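# Carry the coat stand into the next room's taped square

## Task

Bring the coat stand into the adjoining room and leave it standing upright there, with each of its four feet fully within the yellow tape outline and none resting on the tape. The stand must stay in place without the robot holding it. The coffee table must still be upright at the end. The robot must not tip over or finish leaning, or the task fails.

## Robot and tools

ROBOT. A Hello Robot Stretch 4, about 1.6 m tall: an omni-wheel base (rim up to 0.23 m from the base origin), a lift on a mast, one arm that telescopes forward, a three-joint wrist and a two-finger gripper. There is a single arm, so every joint target goes in one shared "joints" object. Cameras: head_camera (420x560), head_left_camera and head_right_camera (fisheye, 420x672), wrist_camera (616x392). Loose objects may occasionally get nudged by something other than the robot.

FRAMES. Base frame: origin on the floor below the base centre, x ahead, y to the left, z up. hand_pose is the point between the fingers, 0.015 m back from the tips, in this frame; with all wrist joints at 0 its axes line up with the base frame, and the printed value may be slightly wrong. The odometry frame is where the base frame was when the scene began. base_odometry counts wheel rotation only, so slip shows up as travel; heading runs -3.142 to 3.142, positive to the left.

execute_actions. Argument "actions": a list holding one action or none (empty just reports state and pictures). "cameras": list from head_camera, head_left_camera, head_right_camera, wrist_camera, all; omitted, null or ["all"] gives all, [] gives none. An action contains "base", "joints", or both, plus optional "pace" and "contact_limits"; or it is {"end_of_arm": "enable_torque"} by itself, which re-powers any wrist or gripper motor that shut off. All motions in an action start together.
- "base": exactly one key, each a relative offset from where the base last reported itself: translate_m (metres, forward +, -2 to 2), strafe_m (metres, left +, -2 to 2), rotate_rad (radians, counter-clockwise from above +, -3.2 to 3.2).
- "joints": absolute targets by name. lift_m 0 to 1.2; arm_m 0 to 0.55 (extension); wrist_yaw_rad -1.134 to 4.276 (0 ahead, + left, 3.14 stowed backward, over 3.4 the arm may obstruct); wrist_pitch_rad -1.117 to 4.259 (0 level, 1.57 pointing down); wrist_roll_rad -1.117 to 4.259 (0 fingers level, + is clockwise seen from behind); gripper_m 0 to 0.08 (finger gap). Done tolerances: ±0.004 for lift and arm, ±0.02 yaw and roll, ±0.05 pitch, ±0.002 gripper. Joint targets outside range are clipped and reported; any other bad value or unknown key rejects the whole call.
- "pace": "slow", "default", "fast", "max": base top speed 0.1/0.3/0.4/0.6 m/s and turning 1/2/3/4 rad/s; with lift_m above 0.2 these are reduced, down to 0.3 m/s and 1 rad/s at 1.2.
- "contact_limits": only {"arm_m": x}, x from 0 (gentlest) to 0.75 (firmest), default 0.5.
Each action runs at most 15 s. A part left out of an action may keep driving toward its earlier target without the status showing it. If a result reports a stop, any later execute_actions, wait or finished_scene calls in the same reply are skipped. To unfold at the start, one action with lift_m 0.4 and wrist_yaw_rad 0 works.

wait: "seconds" 0 to 10; commands nothing and returns the same report as an empty action.
zoom_image: "camera" plus "region" [x0, y0, x1, y1] in pixels of that camera's latest full image, top-left origin, at most 504 by 504.
finished_scene: "scene" = the current scene number; irreversible, and the goal must already hold and keep holding. Its result tells whether it succeeded and gives the next task.

READING RESULTS. base_status and joint_status describe how the last action's motions ended: "done" (for the base: wheels turned the commanded amount, slip included), "off_target" (rested short, may still push), "contact_stop_at_<key>" (hit something; that part goes slack, a loaded lift may sink, slack wheels may roll), "limit_stop_at_<name>", "time_out", "torque_fault". After a stop the old target is dropped. limit_stop_at_tilt means a lean over 6 degrees: lift, arm and wheels go slack until it eases. limit_stop_at_own_body means the robot was about to hit itself, common with pitch below -0.2 and roll below -0.4 or above 4; moving away is allowed. on_its_own lists things not commanded; its "held at" is a target, not a position. lidar_m: 12 horizontal distances from the base origin, 30-degree sectors, the 1st straight ahead then counter-clockwise (4th left, 7th behind, 10th right); "-" means nothing seen or closer than 0.25 m; it sees from about 0.15 m up, so table tops register, and it can miss glass, thin legs and much behind the robot. wrist_depth_mm: 7x7 grid of median depths, 100 to 2000 mm, read from top left; the robot's body appears in it. turned_by_wheels vs turned_by_imu differing by over about 0.1 rad signals a collision or slip, and heading error is about their difference. base_tilt in degrees (forward and right positive) has a fixed bias up to about 1.5. motor_effort is percent of maximum, positive toward larger joint values, peak in brackets; for wheel_0, wheel_1, wheel_2 positive turns the base right. Camera calibration (intrinsics and base-to-camera transforms) is provided and may be slightly off.

GRIPPING. Command a gap smaller than the object to squeeze; after contact the fingers only go slightly past. "off_target" after closing means something is held; "done" usually means empty, though thin or light grips can read done. A gripper effort staying beyond about 50 from 0 shuts the motor off and may drop the load; a level gripper holding over about 2.7 kg, or being pressed into something, faults the wrist. Recover with enable_torque.

AVOID. Turning or driving with over 1 kg in hand and arm_m above 0.2, especially fast; steady hard pushing or pulling with a high gripper or high contact limit; knocking over the coffee table; dropping or slamming the stand; leaving the stand propped by the robot.

Each tool is called after "Call:" in YAML: its name, and indented under it one key for each argument.

## Session

I'll start by looking at the current state and camera images.

Call:
execute_actions:
  actions: []

Scene clock: 0.00 s.
base_odometry: x=+0.000 y=+0.000 heading=+0.000 (m, m, rad; odometry frame)
turned_by_wheels: +0.000 (rad since the last result)
turned_by_imu: +0.000 (rad since the last result)
base_tilt: forward=+0.1 right=+0.6 (deg)
lidar_m: 0.73 1.03 2.14 2.46 1.84 1.80 0.88 0.65 0.65 0.69 0.69 0.68
base_status: not commanded
joint_positions: lift_m=+0.202 arm_m=-0.002 wrist_yaw_rad=+3.059 wrist_pitch_rad=+0.010 wrist_roll_rad=-0.014 gripper_m=+0.040
joint_status: not commanded
motor_effort: lift_m=+20 arm_m=+0 wrist_yaw_rad=+2 wrist_pitch_rad=-9 wrist_roll_rad=+3 gripper_m=+0 wheel_0=+0 wheel_1=+0 wheel_2=+1 (%)
hand_pose: x=-0.0360 y=+0.1048 z=+0.3783 quat_wxyz=(+0.041, -0.005, -0.007, +0.999) (m; base frame)
wrist_depth_mm: - 142 1060 1430 - 1708 1576 / - 118 160 1499 1983 1808 1576 / - 126 174 1499 1921 1708 1576 / 143 143 1025 1537 1921 1756 1576 / 707 842 1118 1537 - 1756 1537 / 707 831 564 1397 1308 1499 1499 / - - - 1008 142 - 1008
pictures: head_camera, head_left_camera, head_right_camera, wrist_camera
Images, in order (width x height): head_camera 420x560, head_left_camera 420x672, head_right_camera 420x672, wrist_camera 616x392.

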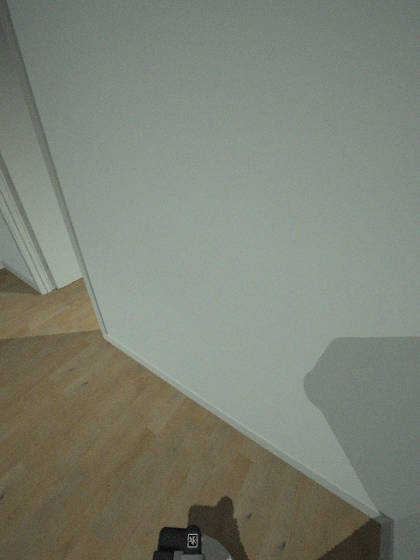

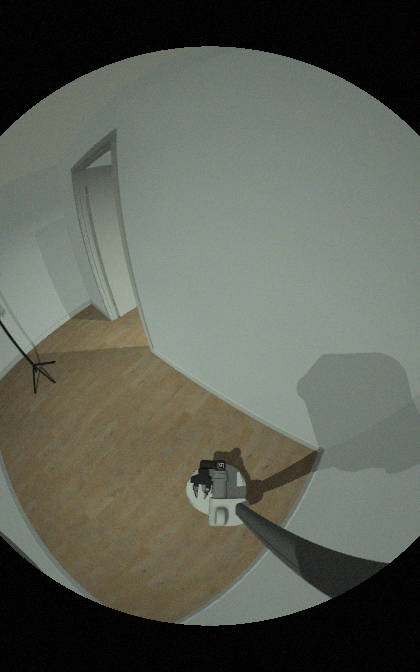

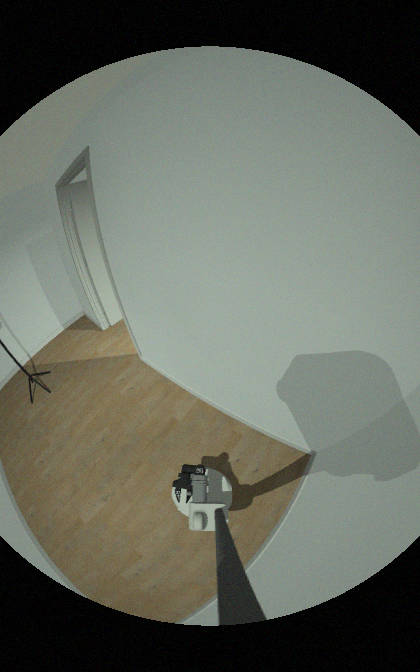

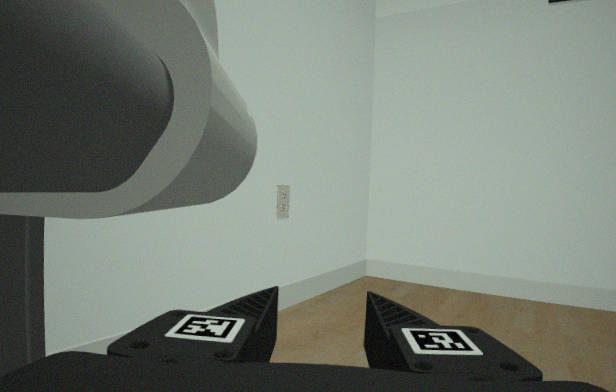

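Call:
execute_actions:
  actions:
    - {"base": {"rotate_rad": 1.3}}

Scene clock: 6.07 s.
base_odometry: x=+0.000 y=+0.000 heading=+1.299 (m, m, rad; odometry frame)
turned_by_wheels: +1.299 (rad since the last result)
turned_by_imu: +1.302 (rad since the last result)
base_tilt: forward=-0.1 right=+0.8 (deg)
lidar_m: 2.17 2.05 1.81 1.22 0.72 0.64 0.65 0.78 0.69 0.69 0.83 1.52
base_status: done
joint_positions: lift_m=+0.202 arm_m=-0.002 wrist_yaw_rad=+3.058 wrist_pitch_rad=+0.010 wrist_roll_rad=-0.014 gripper_m=+0.040
joint_status: not commanded
motor_effort: lift_m=+20(20) arm_m=+0(0) wrist_yaw_rad=+2(3) wrist_pitch_rad=-8(9) wrist_roll_rad=+3(3) gripper_m=+0(0) wheel_0=-3(8) wheel_1=-3(8) wheel_2=-3(9) (%)
hand_pose: x=-0.0360 y=+0.1048 z=+0.3783 quat_wxyz=(+0.041, -0.005, -0.007, +0.999) (m; base frame)
wrist_depth_mm: - 142 809 778 732 676 640 / - 118 160 778 723 683 640 / - 126 173 778 732 683 640 / 143 144 820 788 723 676 640 / 842 904 842 778 723 683 647 / 866 917 480 768 715 668 640 / - - - 768 143 - 627
pictures: head_camera, head_left_camera, head_right_camera, wrist_camera
camera_calibration (this result's frames):
wrist_camera: T_world_to_cam=[[0.0401969, 0.997017, 0.065895, -0.1211], [0.0134032, 0.0654044, -0.997769, 0.424923], [-0.999102, 0.0409904, -0.0107341, 0.115915], [0, 0, 0, 1]] pos_world=[0.114983, 0.0881955, 0.433199]
Images, in order (width x height): head_camera 420x560, head_left_camera 420x672, head_right_camera 420x672, wrist_camera 616x392.

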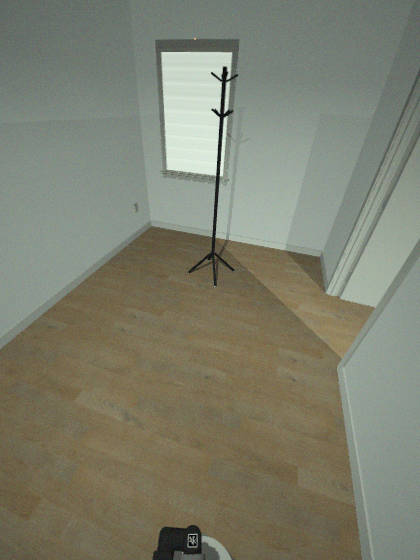

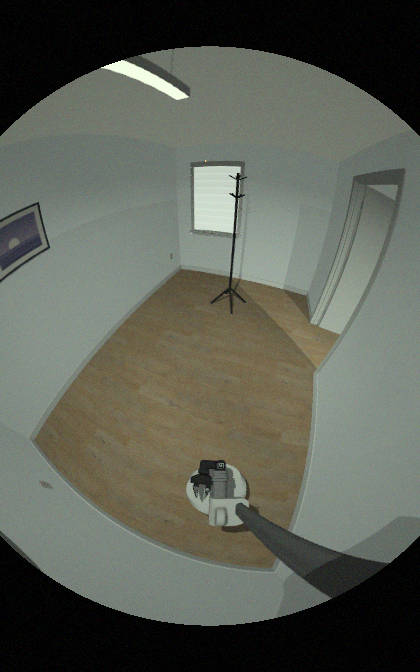

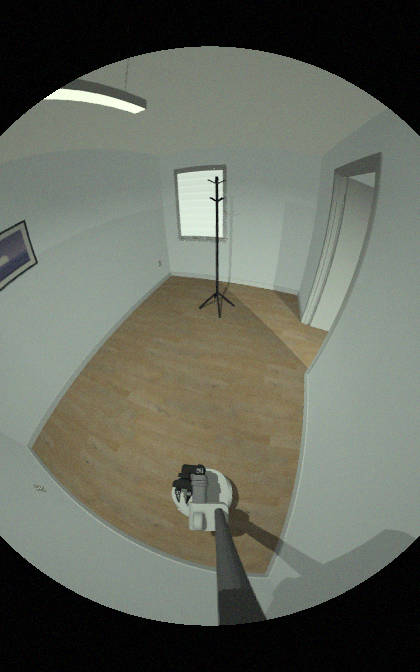

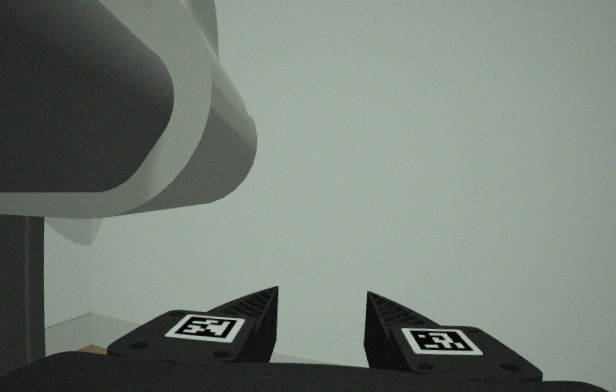

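Call:
zoom_image:
  camera: "head_camera"
  region: [160, 220, 400, 400]

Call:
zoom_image:
  camera: "head_camera"
  region: [140, 30, 300, 190]

Region (160, 220, 400, 400) of head_camera's 420x560 image, scaled by 2.100, with more detail than that image has; it fills the top 378 rows of this view, and the rest is white.

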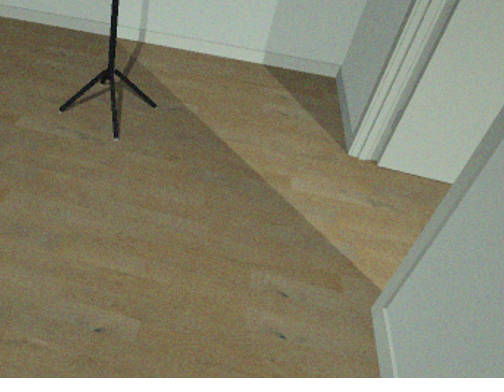

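Region (140, 30, 300, 190) of head_camera's 420x560 image, scaled by 3.150, with more detail than that image has.

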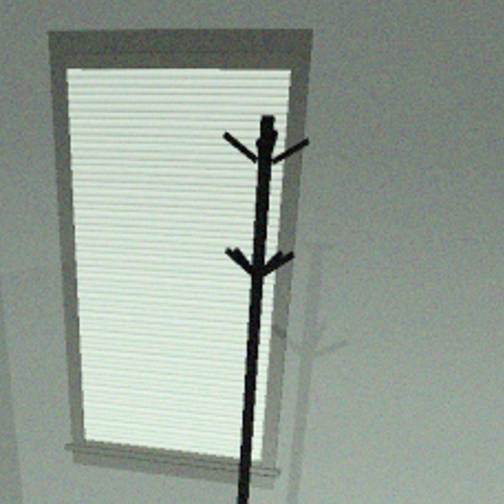

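Call:
execute_actions:
  actions:
    - {"base": {"rotate_rad": 0.26}, "joints": {"lift_m": 0.4, "wrist_yaw_rad": 0, "gripper_m": 0.08}}
  cameras: ["head_camera"]

Scene clock: 106.50 s.
base_odometry: x=+0.000 y=+0.000 heading=+1.559 (m, m, rad; odometry frame)
turned_by_wheels: +0.260 (rad since the last result)
turned_by_imu: +0.260 (rad since the last result)
base_tilt: forward=-0.2 right=+0.9 (deg)
lidar_m: 2.46 1.83 1.81 0.88 0.67 0.64 0.69 0.70 0.67 0.72 1.05 2.16
base_status: done
joint_positions: lift_m=+0.400 arm_m=-0.002 wrist_yaw_rad=+0.000 wrist_pitch_rad=+0.010 wrist_roll_rad=-0.014 gripper_m=+0.080
joint_status: all done
motor_effort: lift_m=+23(23) arm_m=+0(1) wrist_yaw_rad=+0(5) wrist_pitch_rad=-8(9) wrist_roll_rad=+3(3) gripper_m=+1(2) wheel_0=-1(5) wheel_1=-1(7) wheel_2=-1(10) (%)
hand_pose: x=+0.3814 y=-0.0873 z=+0.5758 quat_wxyz=(+1.000, -0.007, +0.005, +0.000) (m; base frame)
wrist_depth_mm: 1537 1808 - - - - - / 1576 1863 - - - - - / 1499 1808 - - - - - / 1576 1863 - - - - - / 1576 1808 - - - - - / 1537 1661 164 - - - - / - - 145 1464 1366 - -
pictures: head_camera
Images, in order (width x height): head_camera 420x560.

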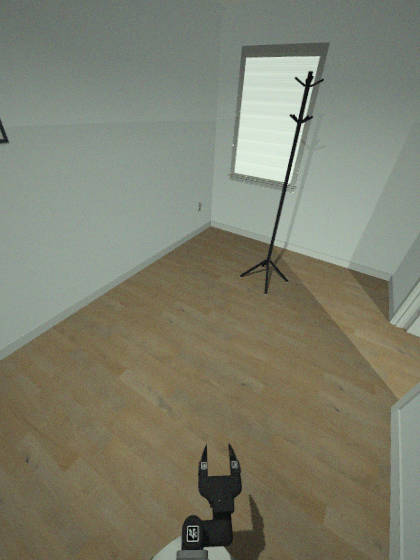

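Call:
execute_actions:
  actions:
    - {"base": {"translate_m": 1.6}, "joints": {"lift_m": 0.95}, "pace": "fast"}
  cameras: ["head_camera"]

Call:
execute_actions:
  actions:
    - {"base": {"rotate_rad": -0.93}}
  cameras: ["head_camera", "wrist_camera", "head_right_camera"]

Scene clock: 136.63 s.
base_odometry: x=+0.018 y=+1.600 heading=+1.559 (m, m, rad; odometry frame)
turned_by_wheels: +0.000 (rad since the last result)
turned_by_imu: -0.003 (rad since the last result)
base_tilt: forward=-0.1 right=+0.7 (deg)
lidar_m: 1.28 0.95 0.93 1.00 1.41 1.99 2.11 1.60 1.55 1.83 0.82 0.82
base_status: done
joint_positions: lift_m=+0.950 arm_m=-0.002 wrist_yaw_rad=+0.000 wrist_pitch_rad=+0.010 wrist_roll_rad=-0.014 gripper_m=+0.080
joint_status: all done
motor_effort: lift_m=+23(24) arm_m=+0(0) wrist_yaw_rad=+2(1) wrist_pitch_rad=-9(8) wrist_roll_rad=+3(3) gripper_m=+1(1) wheel_0=+0(8) wheel_1=+0(7) wheel_2=+2(13) (%)
hand_pose: x=+0.3813 y=-0.0874 z=+1.1258 quat_wxyz=(+1.000, -0.007, +0.005, +0.000) (m; base frame)
wrist_depth_mm: 750 904 1138 1537 1708 1397 1255 / 759 904 1138 1576 1661 1430 1281 / 778 931 1160 1537 1661 1430 1255 / 778 931 1182 1576 1661 1430 1255 / 798 946 1205 1618 1618 1366 1255 / 788 854 164 1661 1661 1397 1255 / - - 145 1756 1661 - -
pictures: head_camera
Images, in order (width x height): head_camera 420x560.

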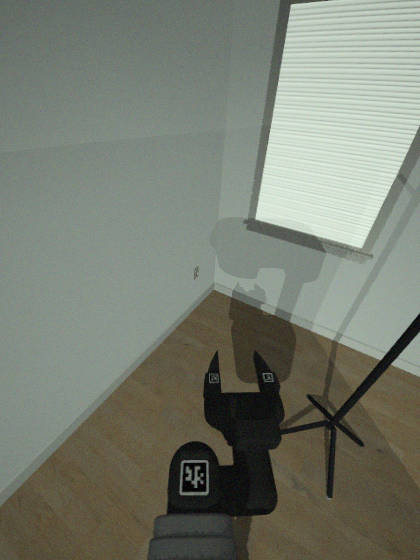

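Scene clock: 138.37 s.
base_odometry: x=+0.018 y=+1.600 heading=+0.630 (m, m, rad; odometry frame)
turned_by_wheels: -0.930 (rad since the last result)
turned_by_imu: -0.932 (rad since the last result)
base_tilt: forward=-0.1 right=+0.7 (deg)
lidar_m: 0.82 1.72 1.16 0.95 0.93 1.06 1.68 1.99 1.94 1.57 1.56 1.81
base_status: done
joint_positions: lift_m=+0.950 arm_m=-0.002 wrist_yaw_rad=+0.000 wrist_pitch_rad=+0.010 wrist_roll_rad=-0.014 gripper_m=+0.080
joint_status: not commanded
motor_effort: lift_m=+23(23) arm_m=+0(0) wrist_yaw_rad=+2(2) wrist_pitch_rad=-8(8) wrist_roll_rad=+3(4) gripper_m=+2(2) wheel_0=+1(6) wheel_1=+2(8) wheel_2=+1(7) (%)
hand_pose: x=+0.3813 y=-0.0874 z=+1.1258 quat_wxyz=(+1.000, -0.007, +0.005, +0.000) (m; base frame)
wrist_depth_mm: 1366 1430 1576 1661 1808 1921 1576 / 1366 1499 1618 1708 1863 1863 1464 / 1397 1464 1618 1756 1863 1983 1499 / 1366 1499 1576 1756 1808 1983 1464 / 1430 1499 1576 1708 1863 1921 1464 / 1366 1430 164 1661 1863 1661 1499 / - - 144 1756 1808 - -
pictures: head_camera, head_right_camera, wrist_camera
camera_calibration (this result's frames):
wrist_camera: T_world_to_cam=[[0.0425984, -0.996917, 0.0658981, -0.170768], [-0.00793503, -0.0662935, -0.997769, 1.17439], [0.999061, 0.0419804, -0.0107346, -0.213101], [0, 0, 0, 1]] pos_world=[0.229494, -0.0834408, 1.18073]
Images, in order (width x height): head_camera 420x560, head_right_camera 420x672, wrist_camera 616x392.

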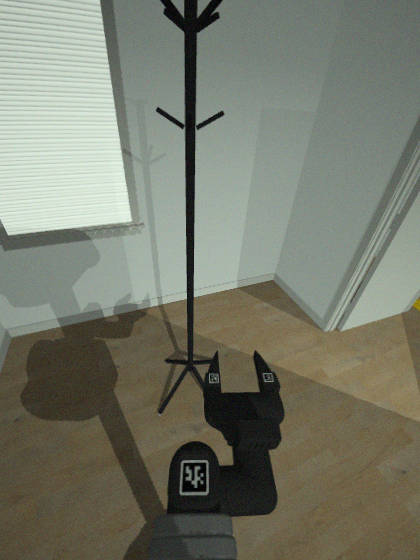

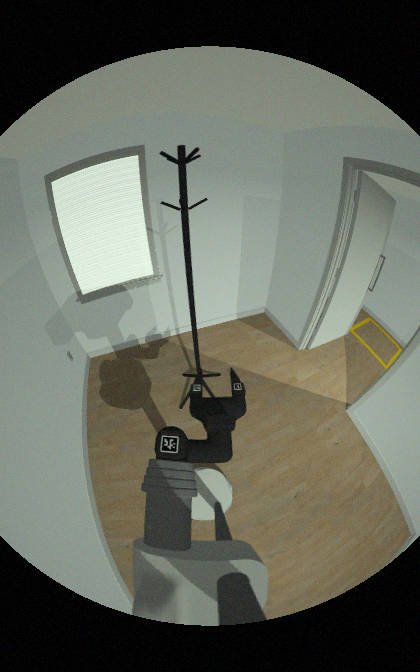

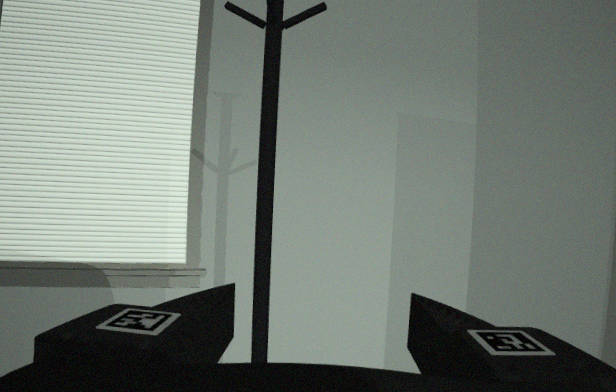

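Call:
execute_actions:
  actions:
    - {"base": {"strafe_m": 0.105}, "joints": {"arm_m": 0.15}}
  cameras: ["head_camera", "wrist_camera"]

Scene clock: 154.63 s.
base_odometry: x=-0.043 y=+1.685 heading=+0.630 (m, m, rad; odometry frame)
turned_by_wheels: +0.000 (rad since the last result)
turned_by_imu: +0.000 (rad since the last result)
base_tilt: forward=+0.1 right=+0.9 (deg)
lidar_m: 0.81 1.66 1.06 0.86 0.84 0.96 1.50 2.02 2.06 1.68 1.64 1.89
base_status: done
joint_positions: lift_m=+0.950 arm_m=+0.148 wrist_yaw_rad=+0.000 wrist_pitch_rad=+0.010 wrist_roll_rad=-0.014 gripper_m=+0.080
joint_status: all done
motor_effort: lift_m=+23(23) arm_m=+9(9) wrist_yaw_rad=+1(0) wrist_pitch_rad=-9(8) wrist_roll_rad=+3(3) gripper_m=+1(1) wheel_0=-1(9) wheel_1=+2(10) wheel_2=+0(1) (%)
hand_pose: x=+0.5321 y=-0.0874 z=+1.1258 quat_wxyz=(+1.000, -0.007, +0.005, +0.000) (m; base frame)
wrist_depth_mm: 1229 1281 1366 1464 1618 1808 1576 / 1205 1281 1366 1430 1576 1661 1576 / 1182 1308 1366 1537 1576 1808 1464 / 1229 1308 1430 1499 1576 1756 1499 / 1229 1281 1430 1499 1618 1756 1499 / 1205 1255 164 1464 1618 1756 1499 / - - 144 1537 1576 - -
pictures: head_camera, wrist_camera
camera_calibration (this result's frames):
wrist_camera: T_world_to_cam=[[0.0429077, -0.996903, 0.0658982, -0.177285], [-0.0079166, -0.0662962, -0.997769, 1.17558], [0.999048, 0.0422903, -0.0107367, -0.363641], [0, 0, 0, 1]] pos_world=[0.380208, -0.0834219, 1.18073]
Images, in order (width x height): head_camera 420x560, wrist_camera 616x392.

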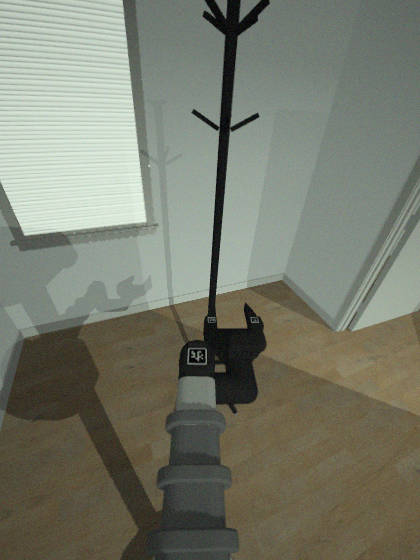

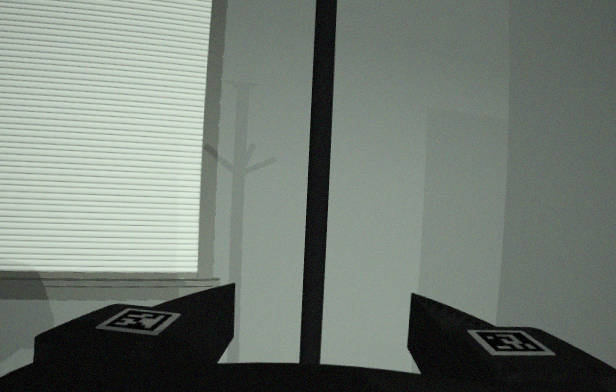

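Call:
execute_actions:
  actions:
    - {"base": {"translate_m": 0.22}, "joints": {"wrist_yaw_rad": 0.025}}
  cameras: ["head_camera", "wrist_camera"]

Scene clock: 170.63 s.
base_odometry: x=+0.134 y=+1.814 heading=+0.630 (m, m, rad; odometry frame)
turned_by_wheels: +0.000 (rad since the last result)
turned_by_imu: +0.000 (rad since the last result)
base_tilt: forward=-0.1 right=+0.8 (deg)
lidar_m: 0.56 1.48 1.14 0.93 0.92 1.00 1.65 2.23 1.98 1.58 1.72 0.61
base_status: done
joint_positions: lift_m=+0.950 arm_m=+0.149 wrist_yaw_rad=+0.025 wrist_pitch_rad=+0.010 wrist_roll_rad=-0.014 gripper_m=+0.080
joint_status: all done
motor_effort: lift_m=+23(23) arm_m=+8(8) wrist_yaw_rad=+2(6) wrist_pitch_rad=-8(9) wrist_roll_rad=+3(4) gripper_m=+1(1) wheel_0=+2(6) wheel_1=+3(6) wheel_2=-1(11) (%)
hand_pose: x=+0.5342 y=-0.0821 z=+1.1258 quat_wxyz=(+1.000, -0.007, +0.005, +0.012) (m; base frame)
wrist_depth_mm: 1042 1078 1205 1229 1336 1464 1537 / 1060 1118 1160 1205 1308 1430 1537 / 1042 1078 1205 1205 1336 1499 1537 / 1042 1118 1205 1229 1397 1499 1464 / 1060 1118 1205 1229 1366 1499 1430 / 1060 1060 164 1255 1366 1499 1397 / - - 144 1255 1336 - -
pictures: head_camera, wrist_camera
camera_calibration (this result's frames):
wrist_camera: T_world_to_cam=[[0.067466, -0.995543, 0.065898, -0.185131], [-0.00628013, -0.0664709, -0.997769, 1.17505], [0.997702, 0.0669016, -0.0107367, -0.363248], [0, 0, 0, 1]] pos_world=[0.382283, -0.081897, 1.18073]
Images, in order (width x height): head_camera 420x560, wrist_camera 616x392.

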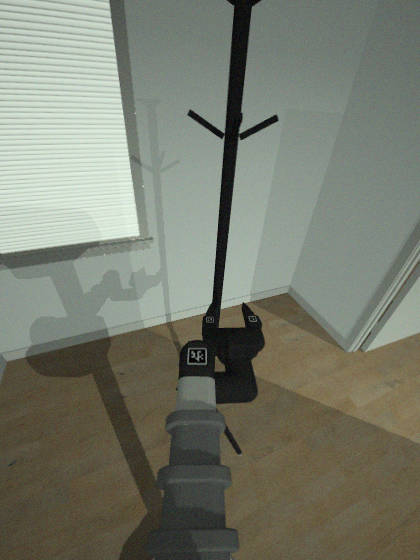

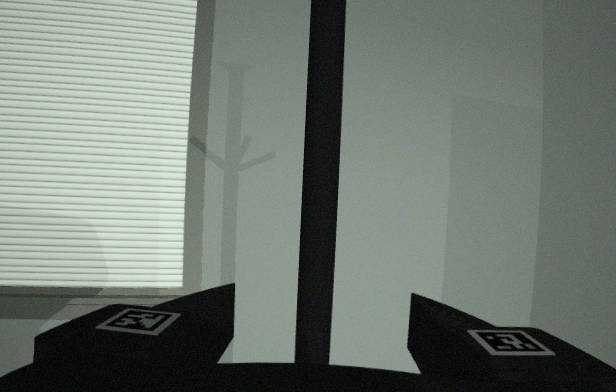

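Call:
execute_actions:
  actions:
    - {"base": {"translate_m": 0.10}, "pace": "slow"}
  cameras: ["head_camera", "wrist_camera", "head_right_camera"]

Scene clock: 180.03 s.
base_odometry: x=+0.215 y=+1.873 heading=+0.630 (m, m, rad; odometry frame)
turned_by_wheels: +0.000 (rad since the last result)
turned_by_imu: +0.000 (rad since the last result)
base_tilt: forward=+0.0 right=+0.9 (deg)
lidar_m: 0.49 1.37 1.20 0.97 0.96 1.07 1.72 2.32 1.93 1.57 1.66 0.52
base_status: done
joint_positions: lift_m=+0.950 arm_m=+0.149 wrist_yaw_rad=+0.025 wrist_pitch_rad=+0.010 wrist_roll_rad=-0.014 gripper_m=+0.080
joint_status: not commanded
motor_effort: lift_m=+23(23) arm_m=+8(8) wrist_yaw_rad=+2(1) wrist_pitch_rad=-6(8) wrist_roll_rad=+4(3) gripper_m=+2(1) wheel_0=+4(7) wheel_1=+4(6) wheel_2=-2(8) (%)
hand_pose: x=+0.5342 y=-0.0821 z=+1.1258 quat_wxyz=(+1.000, -0.007, +0.005, +0.012) (m; base frame)
wrist_depth_mm: 946 1008 1060 223 1229 1336 1397 / 960 1008 1078 221 1229 1397 1397 / 946 1025 1098 219 1229 1336 1397 / 946 1008 1098 220 1229 1366 1430 / 976 1025 1098 225 1255 1366 1397 / 960 1008 164 226 1255 1336 1430 / - - 144 683 1229 - -
pictures: head_camera, head_right_camera, wrist_camera
camera_calibration (this result's frames):
wrist_camera: T_world_to_cam=[[0.0674656, -0.995543, 0.065898, -0.185131], [-0.00628009, -0.0664709, -0.997769, 1.17505], [0.997702, 0.0669012, -0.0107366, -0.363248], [0, 0, 0, 1]] pos_world=[0.382283, -0.081897, 1.18073]
Images, in order (width x height): head_camera 420x560, head_right_camera 420x672, wrist_camera 616x392.

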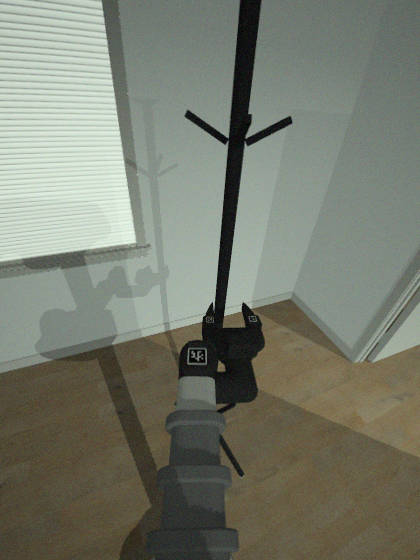

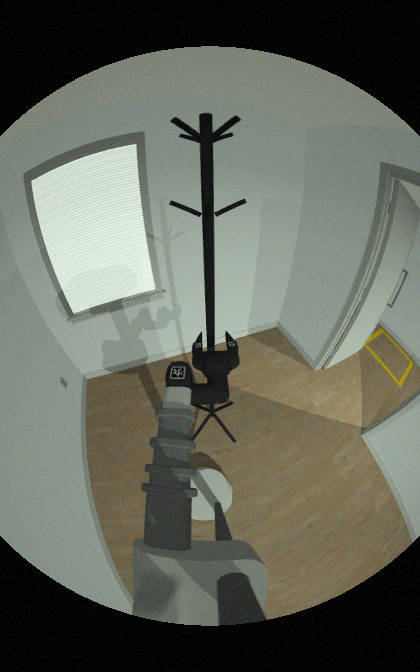

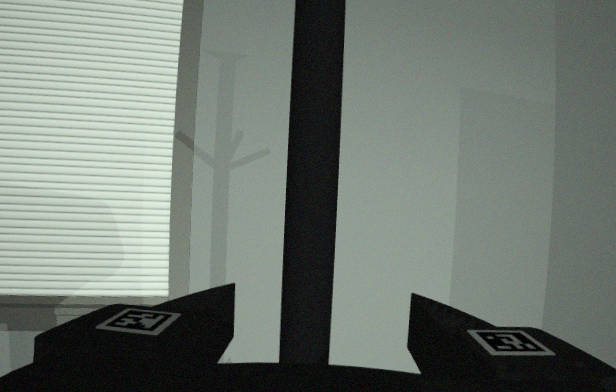

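Call:
execute_actions:
  actions:
    - {"base": {"strafe_m": 0.013}, "pace": "slow"}
  cameras: []

Call:
execute_actions:
  actions:
    - {"base": {"translate_m": 0.09}, "pace": "slow"}
  cameras: ["head_camera", "wrist_camera"]

Scene clock: 192.10 s.
base_odometry: x=+0.207 y=+1.884 heading=+0.631 (m, m, rad; odometry frame)
turned_by_wheels: +0.000 (rad since the last result)
turned_by_imu: +0.000 (rad since the last result)
base_tilt: forward=+0.0 right=+0.9 (deg)
lidar_m: 0.48 1.38 1.17 0.94 0.94 1.06 1.68 2.33 1.95 1.60 1.66 0.57
base_status: done
joint_positions: lift_m=+0.950 arm_m=+0.149 wrist_yaw_rad=+0.025 wrist_pitch_rad=+0.010 wrist_roll_rad=-0.014 gripper_m=+0.080
joint_status: not commanded
motor_effort: lift_m=+23(23) arm_m=+8(8) wrist_yaw_rad=+2(3) wrist_pitch_rad=-8(8) wrist_roll_rad=+3(3) gripper_m=+0(1) wheel_0=-2(6) wheel_1=+3(7) wheel_2=+0(3) (%)
hand_pose: x=+0.5342 y=-0.0821 z=+1.1258 quat_wxyz=(+1.000, -0.007, +0.005, +0.012) (m; base frame)
wrist_depth_mm: 946 1008 1078 1138 1229 1336 1397 / 917 1008 1042 1138 1205 1336 1430 / 946 1025 1098 1118 1281 1336 1397 / 991 1025 1078 224 1255 1308 1397 / 960 1042 1098 223 1281 1397 1430 / 960 1008 163 220 1229 1336 1397 / - - 144 221 1255 - -
pictures: none
No camera images: the call's "cameras" was empty. Leave "cameras" out to get every camera's image.

Scene clock: 194.27 s.
base_odometry: x=+0.280 y=+1.937 heading=+0.631 (m, m, rad; odometry frame)
turned_by_wheels: +0.000 (rad since the last result)
turned_by_imu: +0.000 (rad since the last result)
base_tilt: forward=+0.1 right=+0.8 (deg)
lidar_m: 0.41 1.30 1.25 1.00 0.97 1.07 1.74 2.42 1.89 1.58 1.61 0.47
base_status: done
joint_positions: lift_m=+0.950 arm_m=+0.149 wrist_yaw_rad=+0.025 wrist_pitch_rad=+0.010 wrist_roll_rad=-0.014 gripper_m=+0.080
joint_status: not commanded
motor_effort: lift_m=+23(23) arm_m=+8(8) wrist_yaw_rad=+2(2) wrist_pitch_rad=-7(8) wrist_roll_rad=+3(3) gripper_m=+0(2) wheel_0=+2(4) wheel_1=+3(5) wheel_2=-3(8) (%)
hand_pose: x=+0.5342 y=-0.0821 z=+1.1258 quat_wxyz=(+1.000, -0.007, +0.005, +0.012) (m; base frame)
wrist_depth_mm: 878 931 1008 126 1138 1229 1308 / 891 917 1008 126 1138 1229 1281 / 866 917 1008 126 1138 1255 1336 / 878 931 1025 125 1160 1229 1366 / 878 931 1008 125 1138 1281 1336 / 878 917 164 126 1138 1255 1308 / - - 144 126 640 - -
pictures: head_camera, wrist_camera
camera_calibration (this result's frames):
wrist_camera: T_world_to_cam=[[0.0674664, -0.995543, 0.065898, -0.185131], [-0.00628017, -0.0664709, -0.997769, 1.17505], [0.997702, 0.066902, -0.0107367, -0.363248], [0, 0, 0, 1]] pos_world=[0.382283, -0.0818969, 1.18073]
Images, in order (width x height): head_camera 420x560, wrist_camera 616x392.

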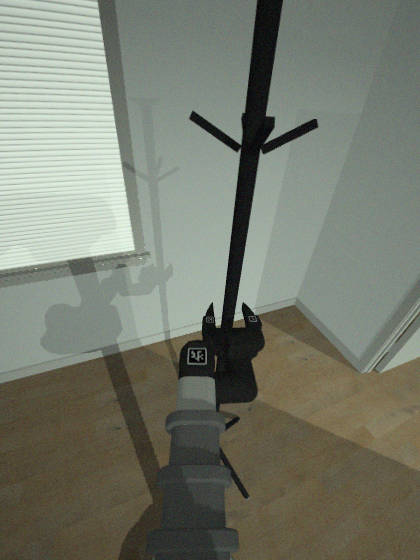

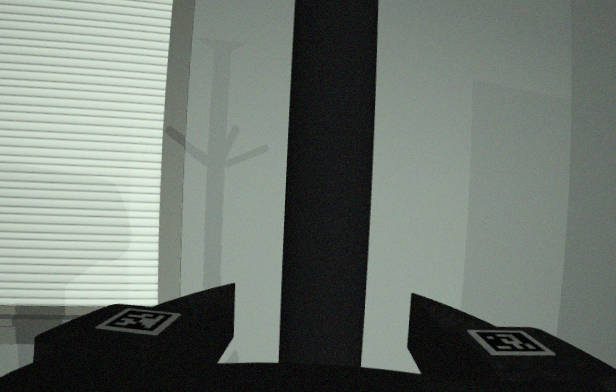

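Call:
execute_actions:
  actions:
    - {"joints": {"gripper_m": 0.0}}
  cameras: ["head_camera", "wrist_camera"]

Scene clock: 199.87 s.
base_odometry: x=+0.280 y=+1.937 heading=+0.631 (m, m, rad; odometry frame)
turned_by_wheels: +0.000 (rad since the last result)
turned_by_imu: +0.000 (rad since the last result)
base_tilt: forward=+0.0 right=+0.8 (deg)
lidar_m: 0.39 1.29 1.22 0.98 0.98 1.09 1.76 2.41 1.89 1.56 1.60 0.47
base_status: not commanded
joint_positions: lift_m=+0.950 arm_m=+0.149 wrist_yaw_rad=+0.025 wrist_pitch_rad=+0.010 wrist_roll_rad=-0.013 gripper_m=+0.030
joint_status: gripper_m off_target (ended at +0.030, target +0.000)
on_its_own: gripper_m is held at +0.024, not at your +0.000, by its contact guard: the fingers met something
motor_effort: lift_m=+23(23) arm_m=+8(8) wrist_yaw_rad=+2(1) wrist_pitch_rad=-8(8) wrist_roll_rad=+0(2) gripper_m=-41(59) wheel_0=+2(2) wheel_1=+3(3) wheel_2=-2(2) (%)
hand_pose: x=+0.5342 y=-0.0821 z=+1.1258 quat_wxyz=(+1.000, -0.007, +0.005, +0.012) (m; base frame)
wrist_depth_mm: 866 917 991 126 1138 1229 1308 / 866 931 976 126 1160 1229 1366 / 866 946 991 126 1160 1182 1308 / 891 946 991 125 1160 1229 1308 / 891 946 1025 125 1182 1255 1308 / 904 946 991 126 144 1255 1336 / - - - 125 - - 1397
pictures: head_camera, wrist_camera
camera_calibration (this result's frames):
wrist_camera: T_world_to_cam=[[0.0674581, -0.995621, 0.0647214, -0.183808], [-0.00630432, -0.0652933, -0.997846, 1.17525], [0.997702, 0.0669048, -0.0106813, -0.363311], [0, 0, 0, 1]] pos_world=[0.382284, -0.0819598, 1.18074]
Images, in order (width x height): head_camera 420x560, wrist_camera 616x392.

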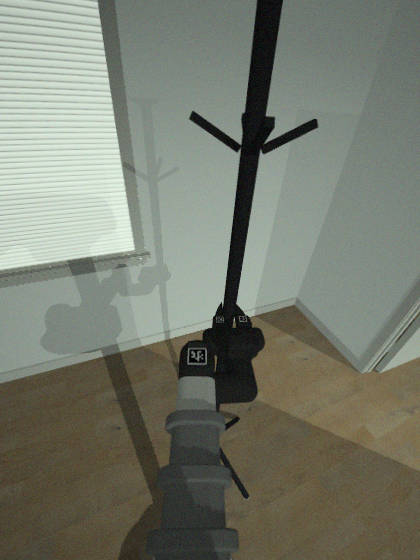

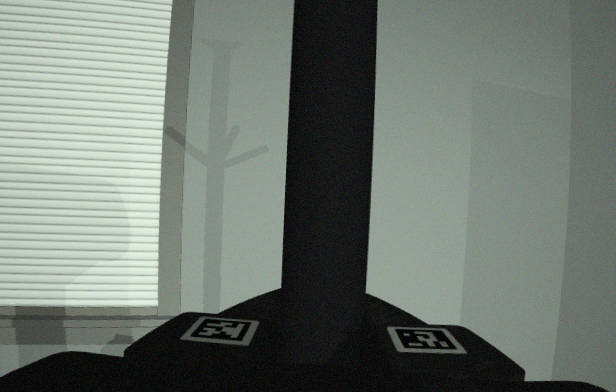

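Call:
execute_actions:
  actions:
    - {"joints": {"lift_m": 0.98}, "pace": "slow"}
  cameras: ["head_camera", "wrist_camera", "head_right_camera"]

Scene clock: 206.13 s.
base_odometry: x=+0.280 y=+1.937 heading=+0.631 (m, m, rad; odometry frame)
turned_by_wheels: +0.000 (rad since the last result)
turned_by_imu: +0.000 (rad since the last result)
base_tilt: forward=+0.0 right=+0.8 (deg)
lidar_m: 0.40 1.28 1.22 0.98 0.96 1.08 1.74 2.42 1.93 1.56 1.61 0.48
base_status: not commanded
joint_positions: lift_m=+0.979 arm_m=+0.149 wrist_yaw_rad=+0.025 wrist_pitch_rad=+0.031 wrist_roll_rad=-0.015 gripper_m=+0.030
joint_status: all done
on_its_own: gripper_m is held at +0.024, not at your +0.000, by its contact guard: the fingers met something; wrist_pitch_rad is at rest, and its effort (-68) is outside its rest range (-23 to +23)
motor_effort: lift_m=+35(34) arm_m=+8(8) wrist_yaw_rad=+1(1) wrist_pitch_rad=-68(69) wrist_roll_rad=+4(0) gripper_m=-41(42) wheel_0=+2(2) wheel_1=+3(3) wheel_2=-2(2) (%)
hand_pose: x=+0.5342 y=-0.0820 z=+1.1504 quat_wxyz=(+1.000, -0.007, +0.015, +0.013) (m; base frame)
wrist_depth_mm: 854 917 960 121 1098 1229 1281 / 866 917 1008 122 1118 1229 1308 / 866 931 976 122 1160 1255 1366 / 891 946 976 123 1160 1255 1336 / 904 946 1025 124 1138 1229 1308 / 891 946 991 125 145 1255 1366 / - - - 125 - - 1366
pictures: head_camera, head_right_camera, wrist_camera
camera_calibration (this result's frames):
wrist_camera: T_world_to_cam=[[0.0692378, -0.995467, 0.0652011, -0.186811], [-0.0272294, -0.0672194, -0.997367, 1.21026], [0.997229, 0.0672801, -0.0317601, -0.338564], [0, 0, 0, 1]] pos_world=[0.383515, -0.0818331, 1.2085]
Images, in order (width x height): head_camera 420x560, head_right_camera 420x672, wrist_camera 616x392.

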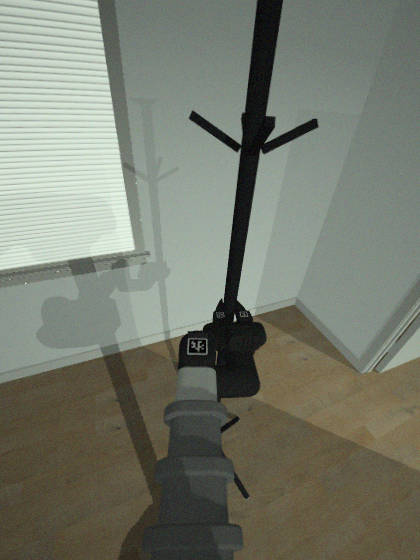

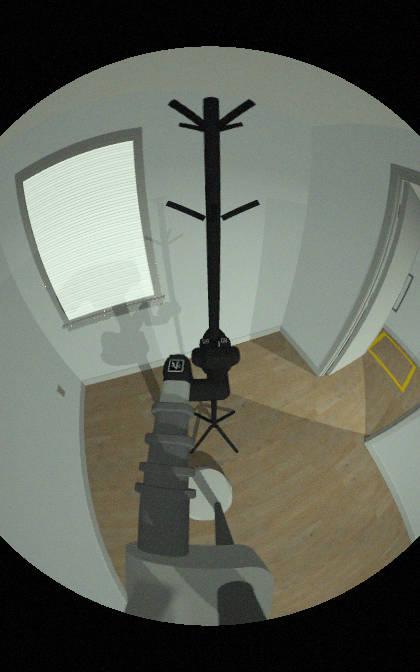

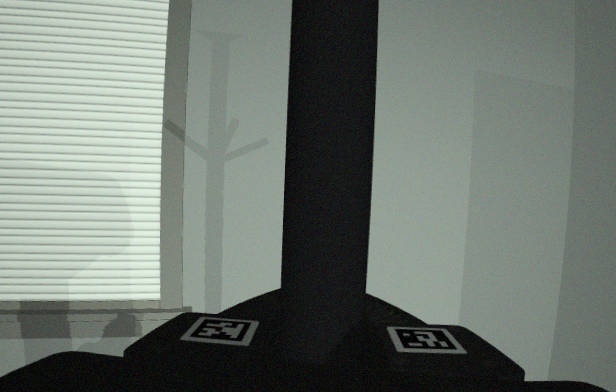

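Call:
execute_actions:
  actions:
    - {"joints": {"lift_m": 1.01}, "pace": "slow"}
  cameras: ["head_camera", "wrist_camera", "head_right_camera"]

Scene clock: 218.50 s.
base_odometry: x=+0.280 y=+1.937 heading=+0.631 (m, m, rad; odometry frame)
turned_by_wheels: +0.000 (rad since the last result)
turned_by_imu: +0.000 (rad since the last result)
base_tilt: forward=+0.1 right=+0.9 (deg)
lidar_m: 0.36 1.27 1.21 0.98 0.98 1.09 1.74 2.41 1.89 1.57 1.61 0.45
base_status: not commanded
joint_positions: lift_m=+1.009 arm_m=+0.149 wrist_yaw_rad=+0.025 wrist_pitch_rad=+0.032 wrist_roll_rad=-0.015 gripper_m=+0.030
joint_status: all done
on_its_own: gripper_m is held at +0.024, not at your +0.000, by its contact guard: the fingers met something; wrist_pitch_rad is at rest, and its effort (-71) is outside its rest range (-23 to +23)
motor_effort: lift_m=+34(38) arm_m=+8(8) wrist_yaw_rad=+1(1) wrist_pitch_rad=-71(73) wrist_roll_rad=+4(4) gripper_m=-41(41) wheel_0=+2(2) wheel_1=+3(3) wheel_2=-2(2) (%)
hand_pose: x=+0.5342 y=-0.0820 z=+1.1802 quat_wxyz=(+1.000, -0.007, +0.016, +0.013) (m; base frame)
wrist_depth_mm: 854 904 976 121 1118 1182 1281 / 878 931 991 122 1118 1229 1308 / 891 931 991 122 1138 1205 1308 / 878 931 991 123 1160 1205 1308 / 904 931 1008 124 1182 1281 1336 / 891 960 976 125 145 1281 1336 / - - - 125 - - 1366
pictures: head_camera, head_right_camera, wrist_camera
camera_calibration (this result's frames):
wrist_camera: T_world_to_cam=[[0.0693074, -0.995468, 0.0651079, -0.18868], [-0.0284728, -0.0672122, -0.997332, 1.24055], [0.997189, 0.0672687, -0.0330021, -0.336125], [0, 0, 0, 1]] pos_world=[0.383579, -0.0818342, 1.23843]
Images, in order (width x height): head_camera 420x560, head_right_camera 420x672, wrist_camera 616x392.

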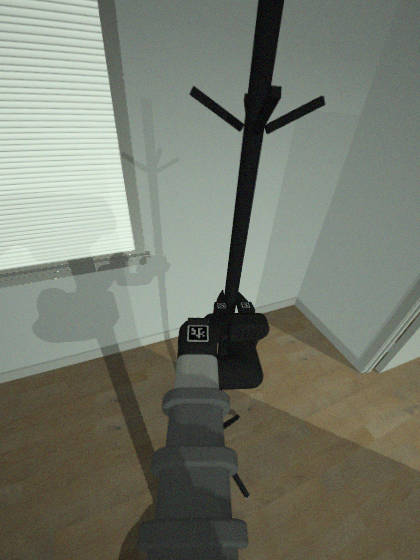

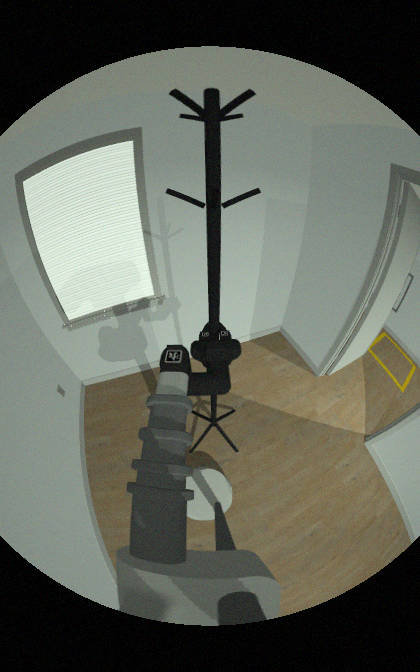

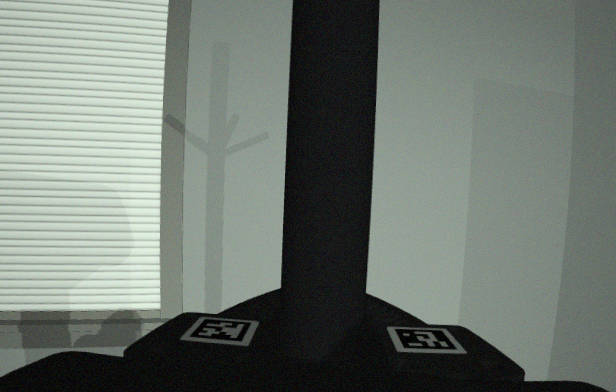

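Call:
execute_actions:
  actions:
    - {"joints": {"lift_m": 1.04}, "pace": "slow"}
  cameras: ["head_camera"]

Call:
execute_actions:
  actions:
    - {"base": {"rotate_rad": -0.6}, "pace": "slow"}
  cameras: ["head_camera", "head_right_camera"]

Scene clock: 260.57 s.
base_odometry: x=+0.280 y=+1.937 heading=+0.631 (m, m, rad; odometry frame)
turned_by_wheels: +0.000 (rad since the last result)
turned_by_imu: +0.000 (rad since the last result)
base_tilt: forward=+0.0 right=+0.7 (deg)
lidar_m: 0.40 1.29 1.21 0.98 0.97 1.08 1.76 2.42 1.89 1.57 1.62 0.42
base_status: not commanded
joint_positions: lift_m=+1.039 arm_m=+0.149 wrist_yaw_rad=+0.025 wrist_pitch_rad=+0.032 wrist_roll_rad=-0.015 gripper_m=+0.030
joint_status: all done
on_its_own: gripper_m is held at +0.024, not at your +0.000, by its contact guard: the fingers met something; wrist_pitch_rad is at rest, and its effort (-73) is outside its rest range (-23 to +23)
motor_effort: lift_m=+34(35) arm_m=+8(8) wrist_yaw_rad=+2(0) wrist_pitch_rad=-73(73) wrist_roll_rad=+3(3) gripper_m=-40(41) wheel_0=+2(2) wheel_1=+3(3) wheel_2=-1(2) (%)
hand_pose: x=+0.5342 y=-0.0820 z=+1.2101 quat_wxyz=(+1.000, -0.007, +0.016, +0.013) (m; base frame)
wrist_depth_mm: 866 891 976 121 1118 1182 1255 / 866 917 976 122 1118 1255 1308 / 891 931 1008 122 1138 1229 1281 / 878 946 1025 123 1138 1229 1336 / 891 946 1025 124 1182 1281 1336 / 891 960 976 125 144 1281 1366 / - - - 125 - - 1366
pictures: head_camera
Images, in order (width x height): head_camera 420x560.

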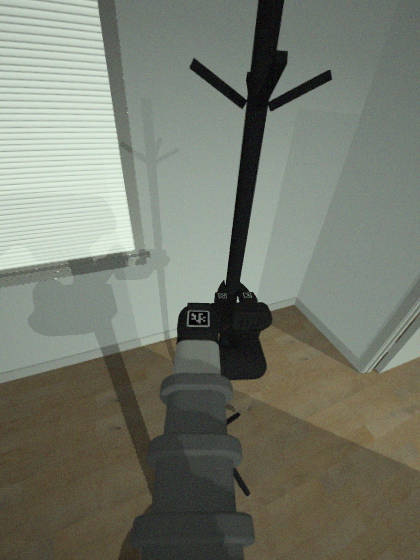

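Scene clock: 262.47 s.
base_odometry: x=+0.280 y=+1.936 heading=+0.031 (m, m, rad; odometry frame)
turned_by_wheels: -0.600 (rad since the last result)
turned_by_imu: -0.601 (rad since the last result)
base_tilt: forward=-0.1 right=+0.7 (deg)
lidar_m: 0.38 1.37 1.28 1.30 1.00 0.97 1.06 1.57 2.43 2.00 1.57 0.47
base_status: done
joint_positions: lift_m=+1.039 arm_m=+0.149 wrist_yaw_rad=+0.024 wrist_pitch_rad=+0.032 wrist_roll_rad=-0.017 gripper_m=+0.030
joint_status: not commanded
on_its_own: gripper_m is held at +0.024, not at your +0.000, by its contact guard: the fingers met something; wrist_pitch_rad is at rest, and its effort (-72) is outside its rest range (-23 to +23)
motor_effort: lift_m=+34(34) arm_m=+8(8) wrist_yaw_rad=+3(6) wrist_pitch_rad=-72(73) wrist_roll_rad=+9(12) gripper_m=-41(45) wheel_0=+0(7) wheel_1=+2(7) wheel_2=+3(7) (%)
hand_pose: x=+0.5342 y=-0.0822 z=+1.2102 quat_wxyz=(+1.000, -0.009, +0.016, +0.012) (m; base frame)
wrist_depth_mm: 991 1138 1430 120 1229 1229 - / 1008 1182 1464 121 1255 1229 - / 1008 1160 1464 122 1255 1205 - / 1008 1205 1464 123 1281 1308 - / 1025 1229 1499 124 1281 1281 - / 1025 1229 1397 125 145 1336 - / - - - 125 - - -
pictures: head_camera, head_right_camera
Images, in order (width x height): head_camera 420x560, head_right_camera 420x672.

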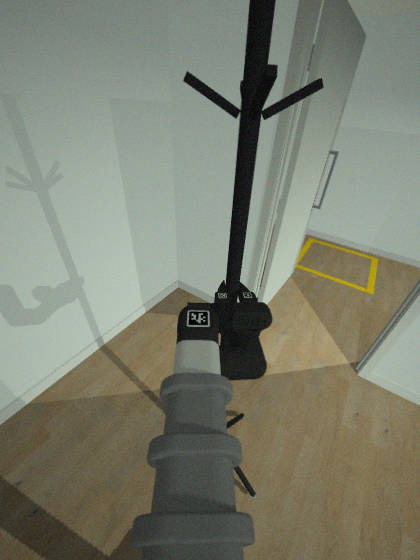

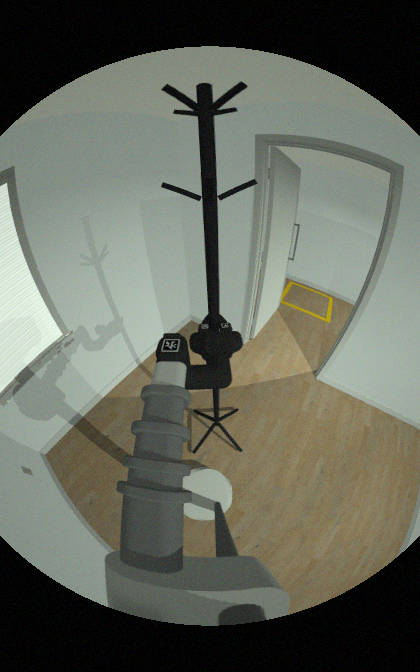

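Call:
execute_actions:
  actions:
    - {"base": {"rotate_rad": -0.64}, "pace": "slow"}
  cameras: ["head_camera", "head_right_camera", "head_left_camera"]

Scene clock: 269.07 s.
torque_fault: gripper_m switched itself off since the last result.
base_odometry: x=+0.280 y=+1.937 heading=-0.608 (m, m, rad; odometry frame)
turned_by_wheels: -0.639 (rad since the last result)
turned_by_imu: -0.639 (rad since the last result)
base_tilt: forward=+0.0 right=+1.0 (deg)
lidar_m: 0.47 0.56 1.38 1.28 1.35 1.03 0.97 1.01 1.39 2.41 2.24 1.59
base_status: done
joint_positions: lift_m=+1.040 arm_m=+0.149 wrist_yaw_rad=+0.025 wrist_pitch_rad=+0.010 wrist_roll_rad=-0.014 gripper_m=+0.049
joint_status: not commanded
on_its_own: gripper_m is off since a torque_fault, until you send "end_of_arm": "enable_torque" (your +0.000 is given up)
motor_effort: lift_m=+20(33) arm_m=+7(8) wrist_yaw_rad=+2(15) wrist_pitch_rad=-9(60) wrist_roll_rad=+2(13) gripper_m=+0(56) wheel_0=+3(9) wheel_1=+3(7) wheel_2=+1(11) (%)
hand_pose: x=+0.5345 y=-0.0821 z=+1.2161 quat_wxyz=(+1.000, -0.007, +0.005, +0.013) (m; base frame)
wrist_depth_mm: 1229 191 1756 - - 1138 1098 / 1255 191 1756 - - 1098 1138 / 1255 195 1756 - - 1118 1138 / 1229 193 1863 - - 1160 1118 / 1255 197 1921 - - 1138 1098 / 1255 196 150 - 1182 1138 1160 / - - - - 140 - 1160
pictures: head_camera, head_left_camera, head_right_camera
Images, in order (width x height): head_camera 420x560, head_left_camera 420x672, head_right_camera 420x672.

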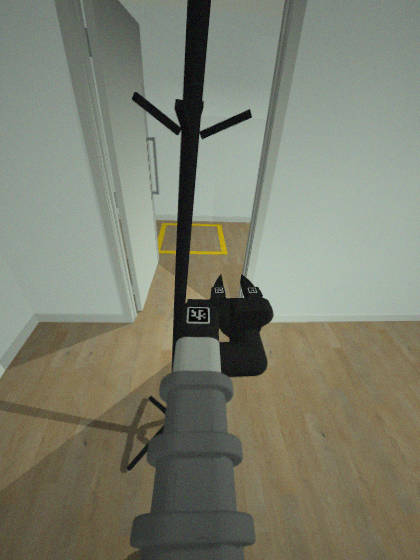

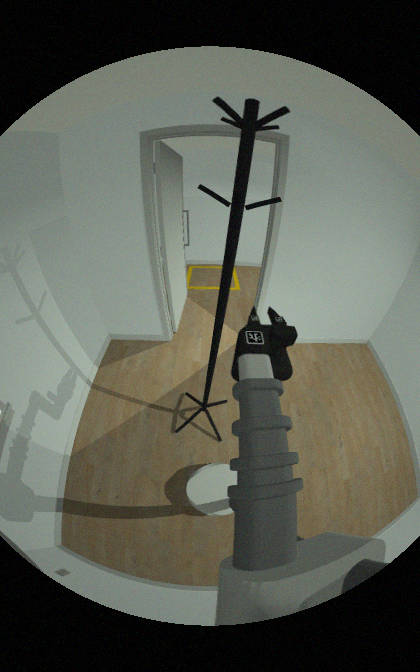

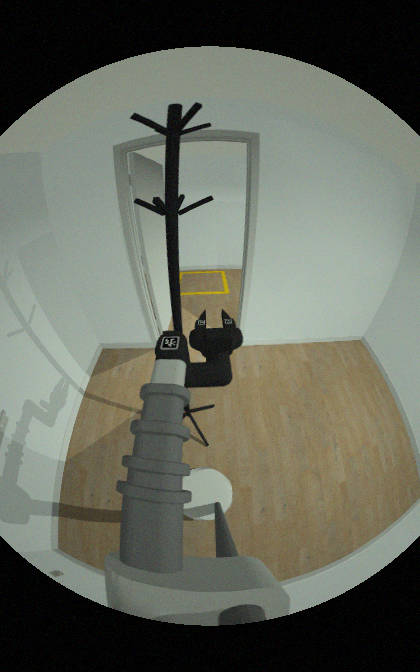

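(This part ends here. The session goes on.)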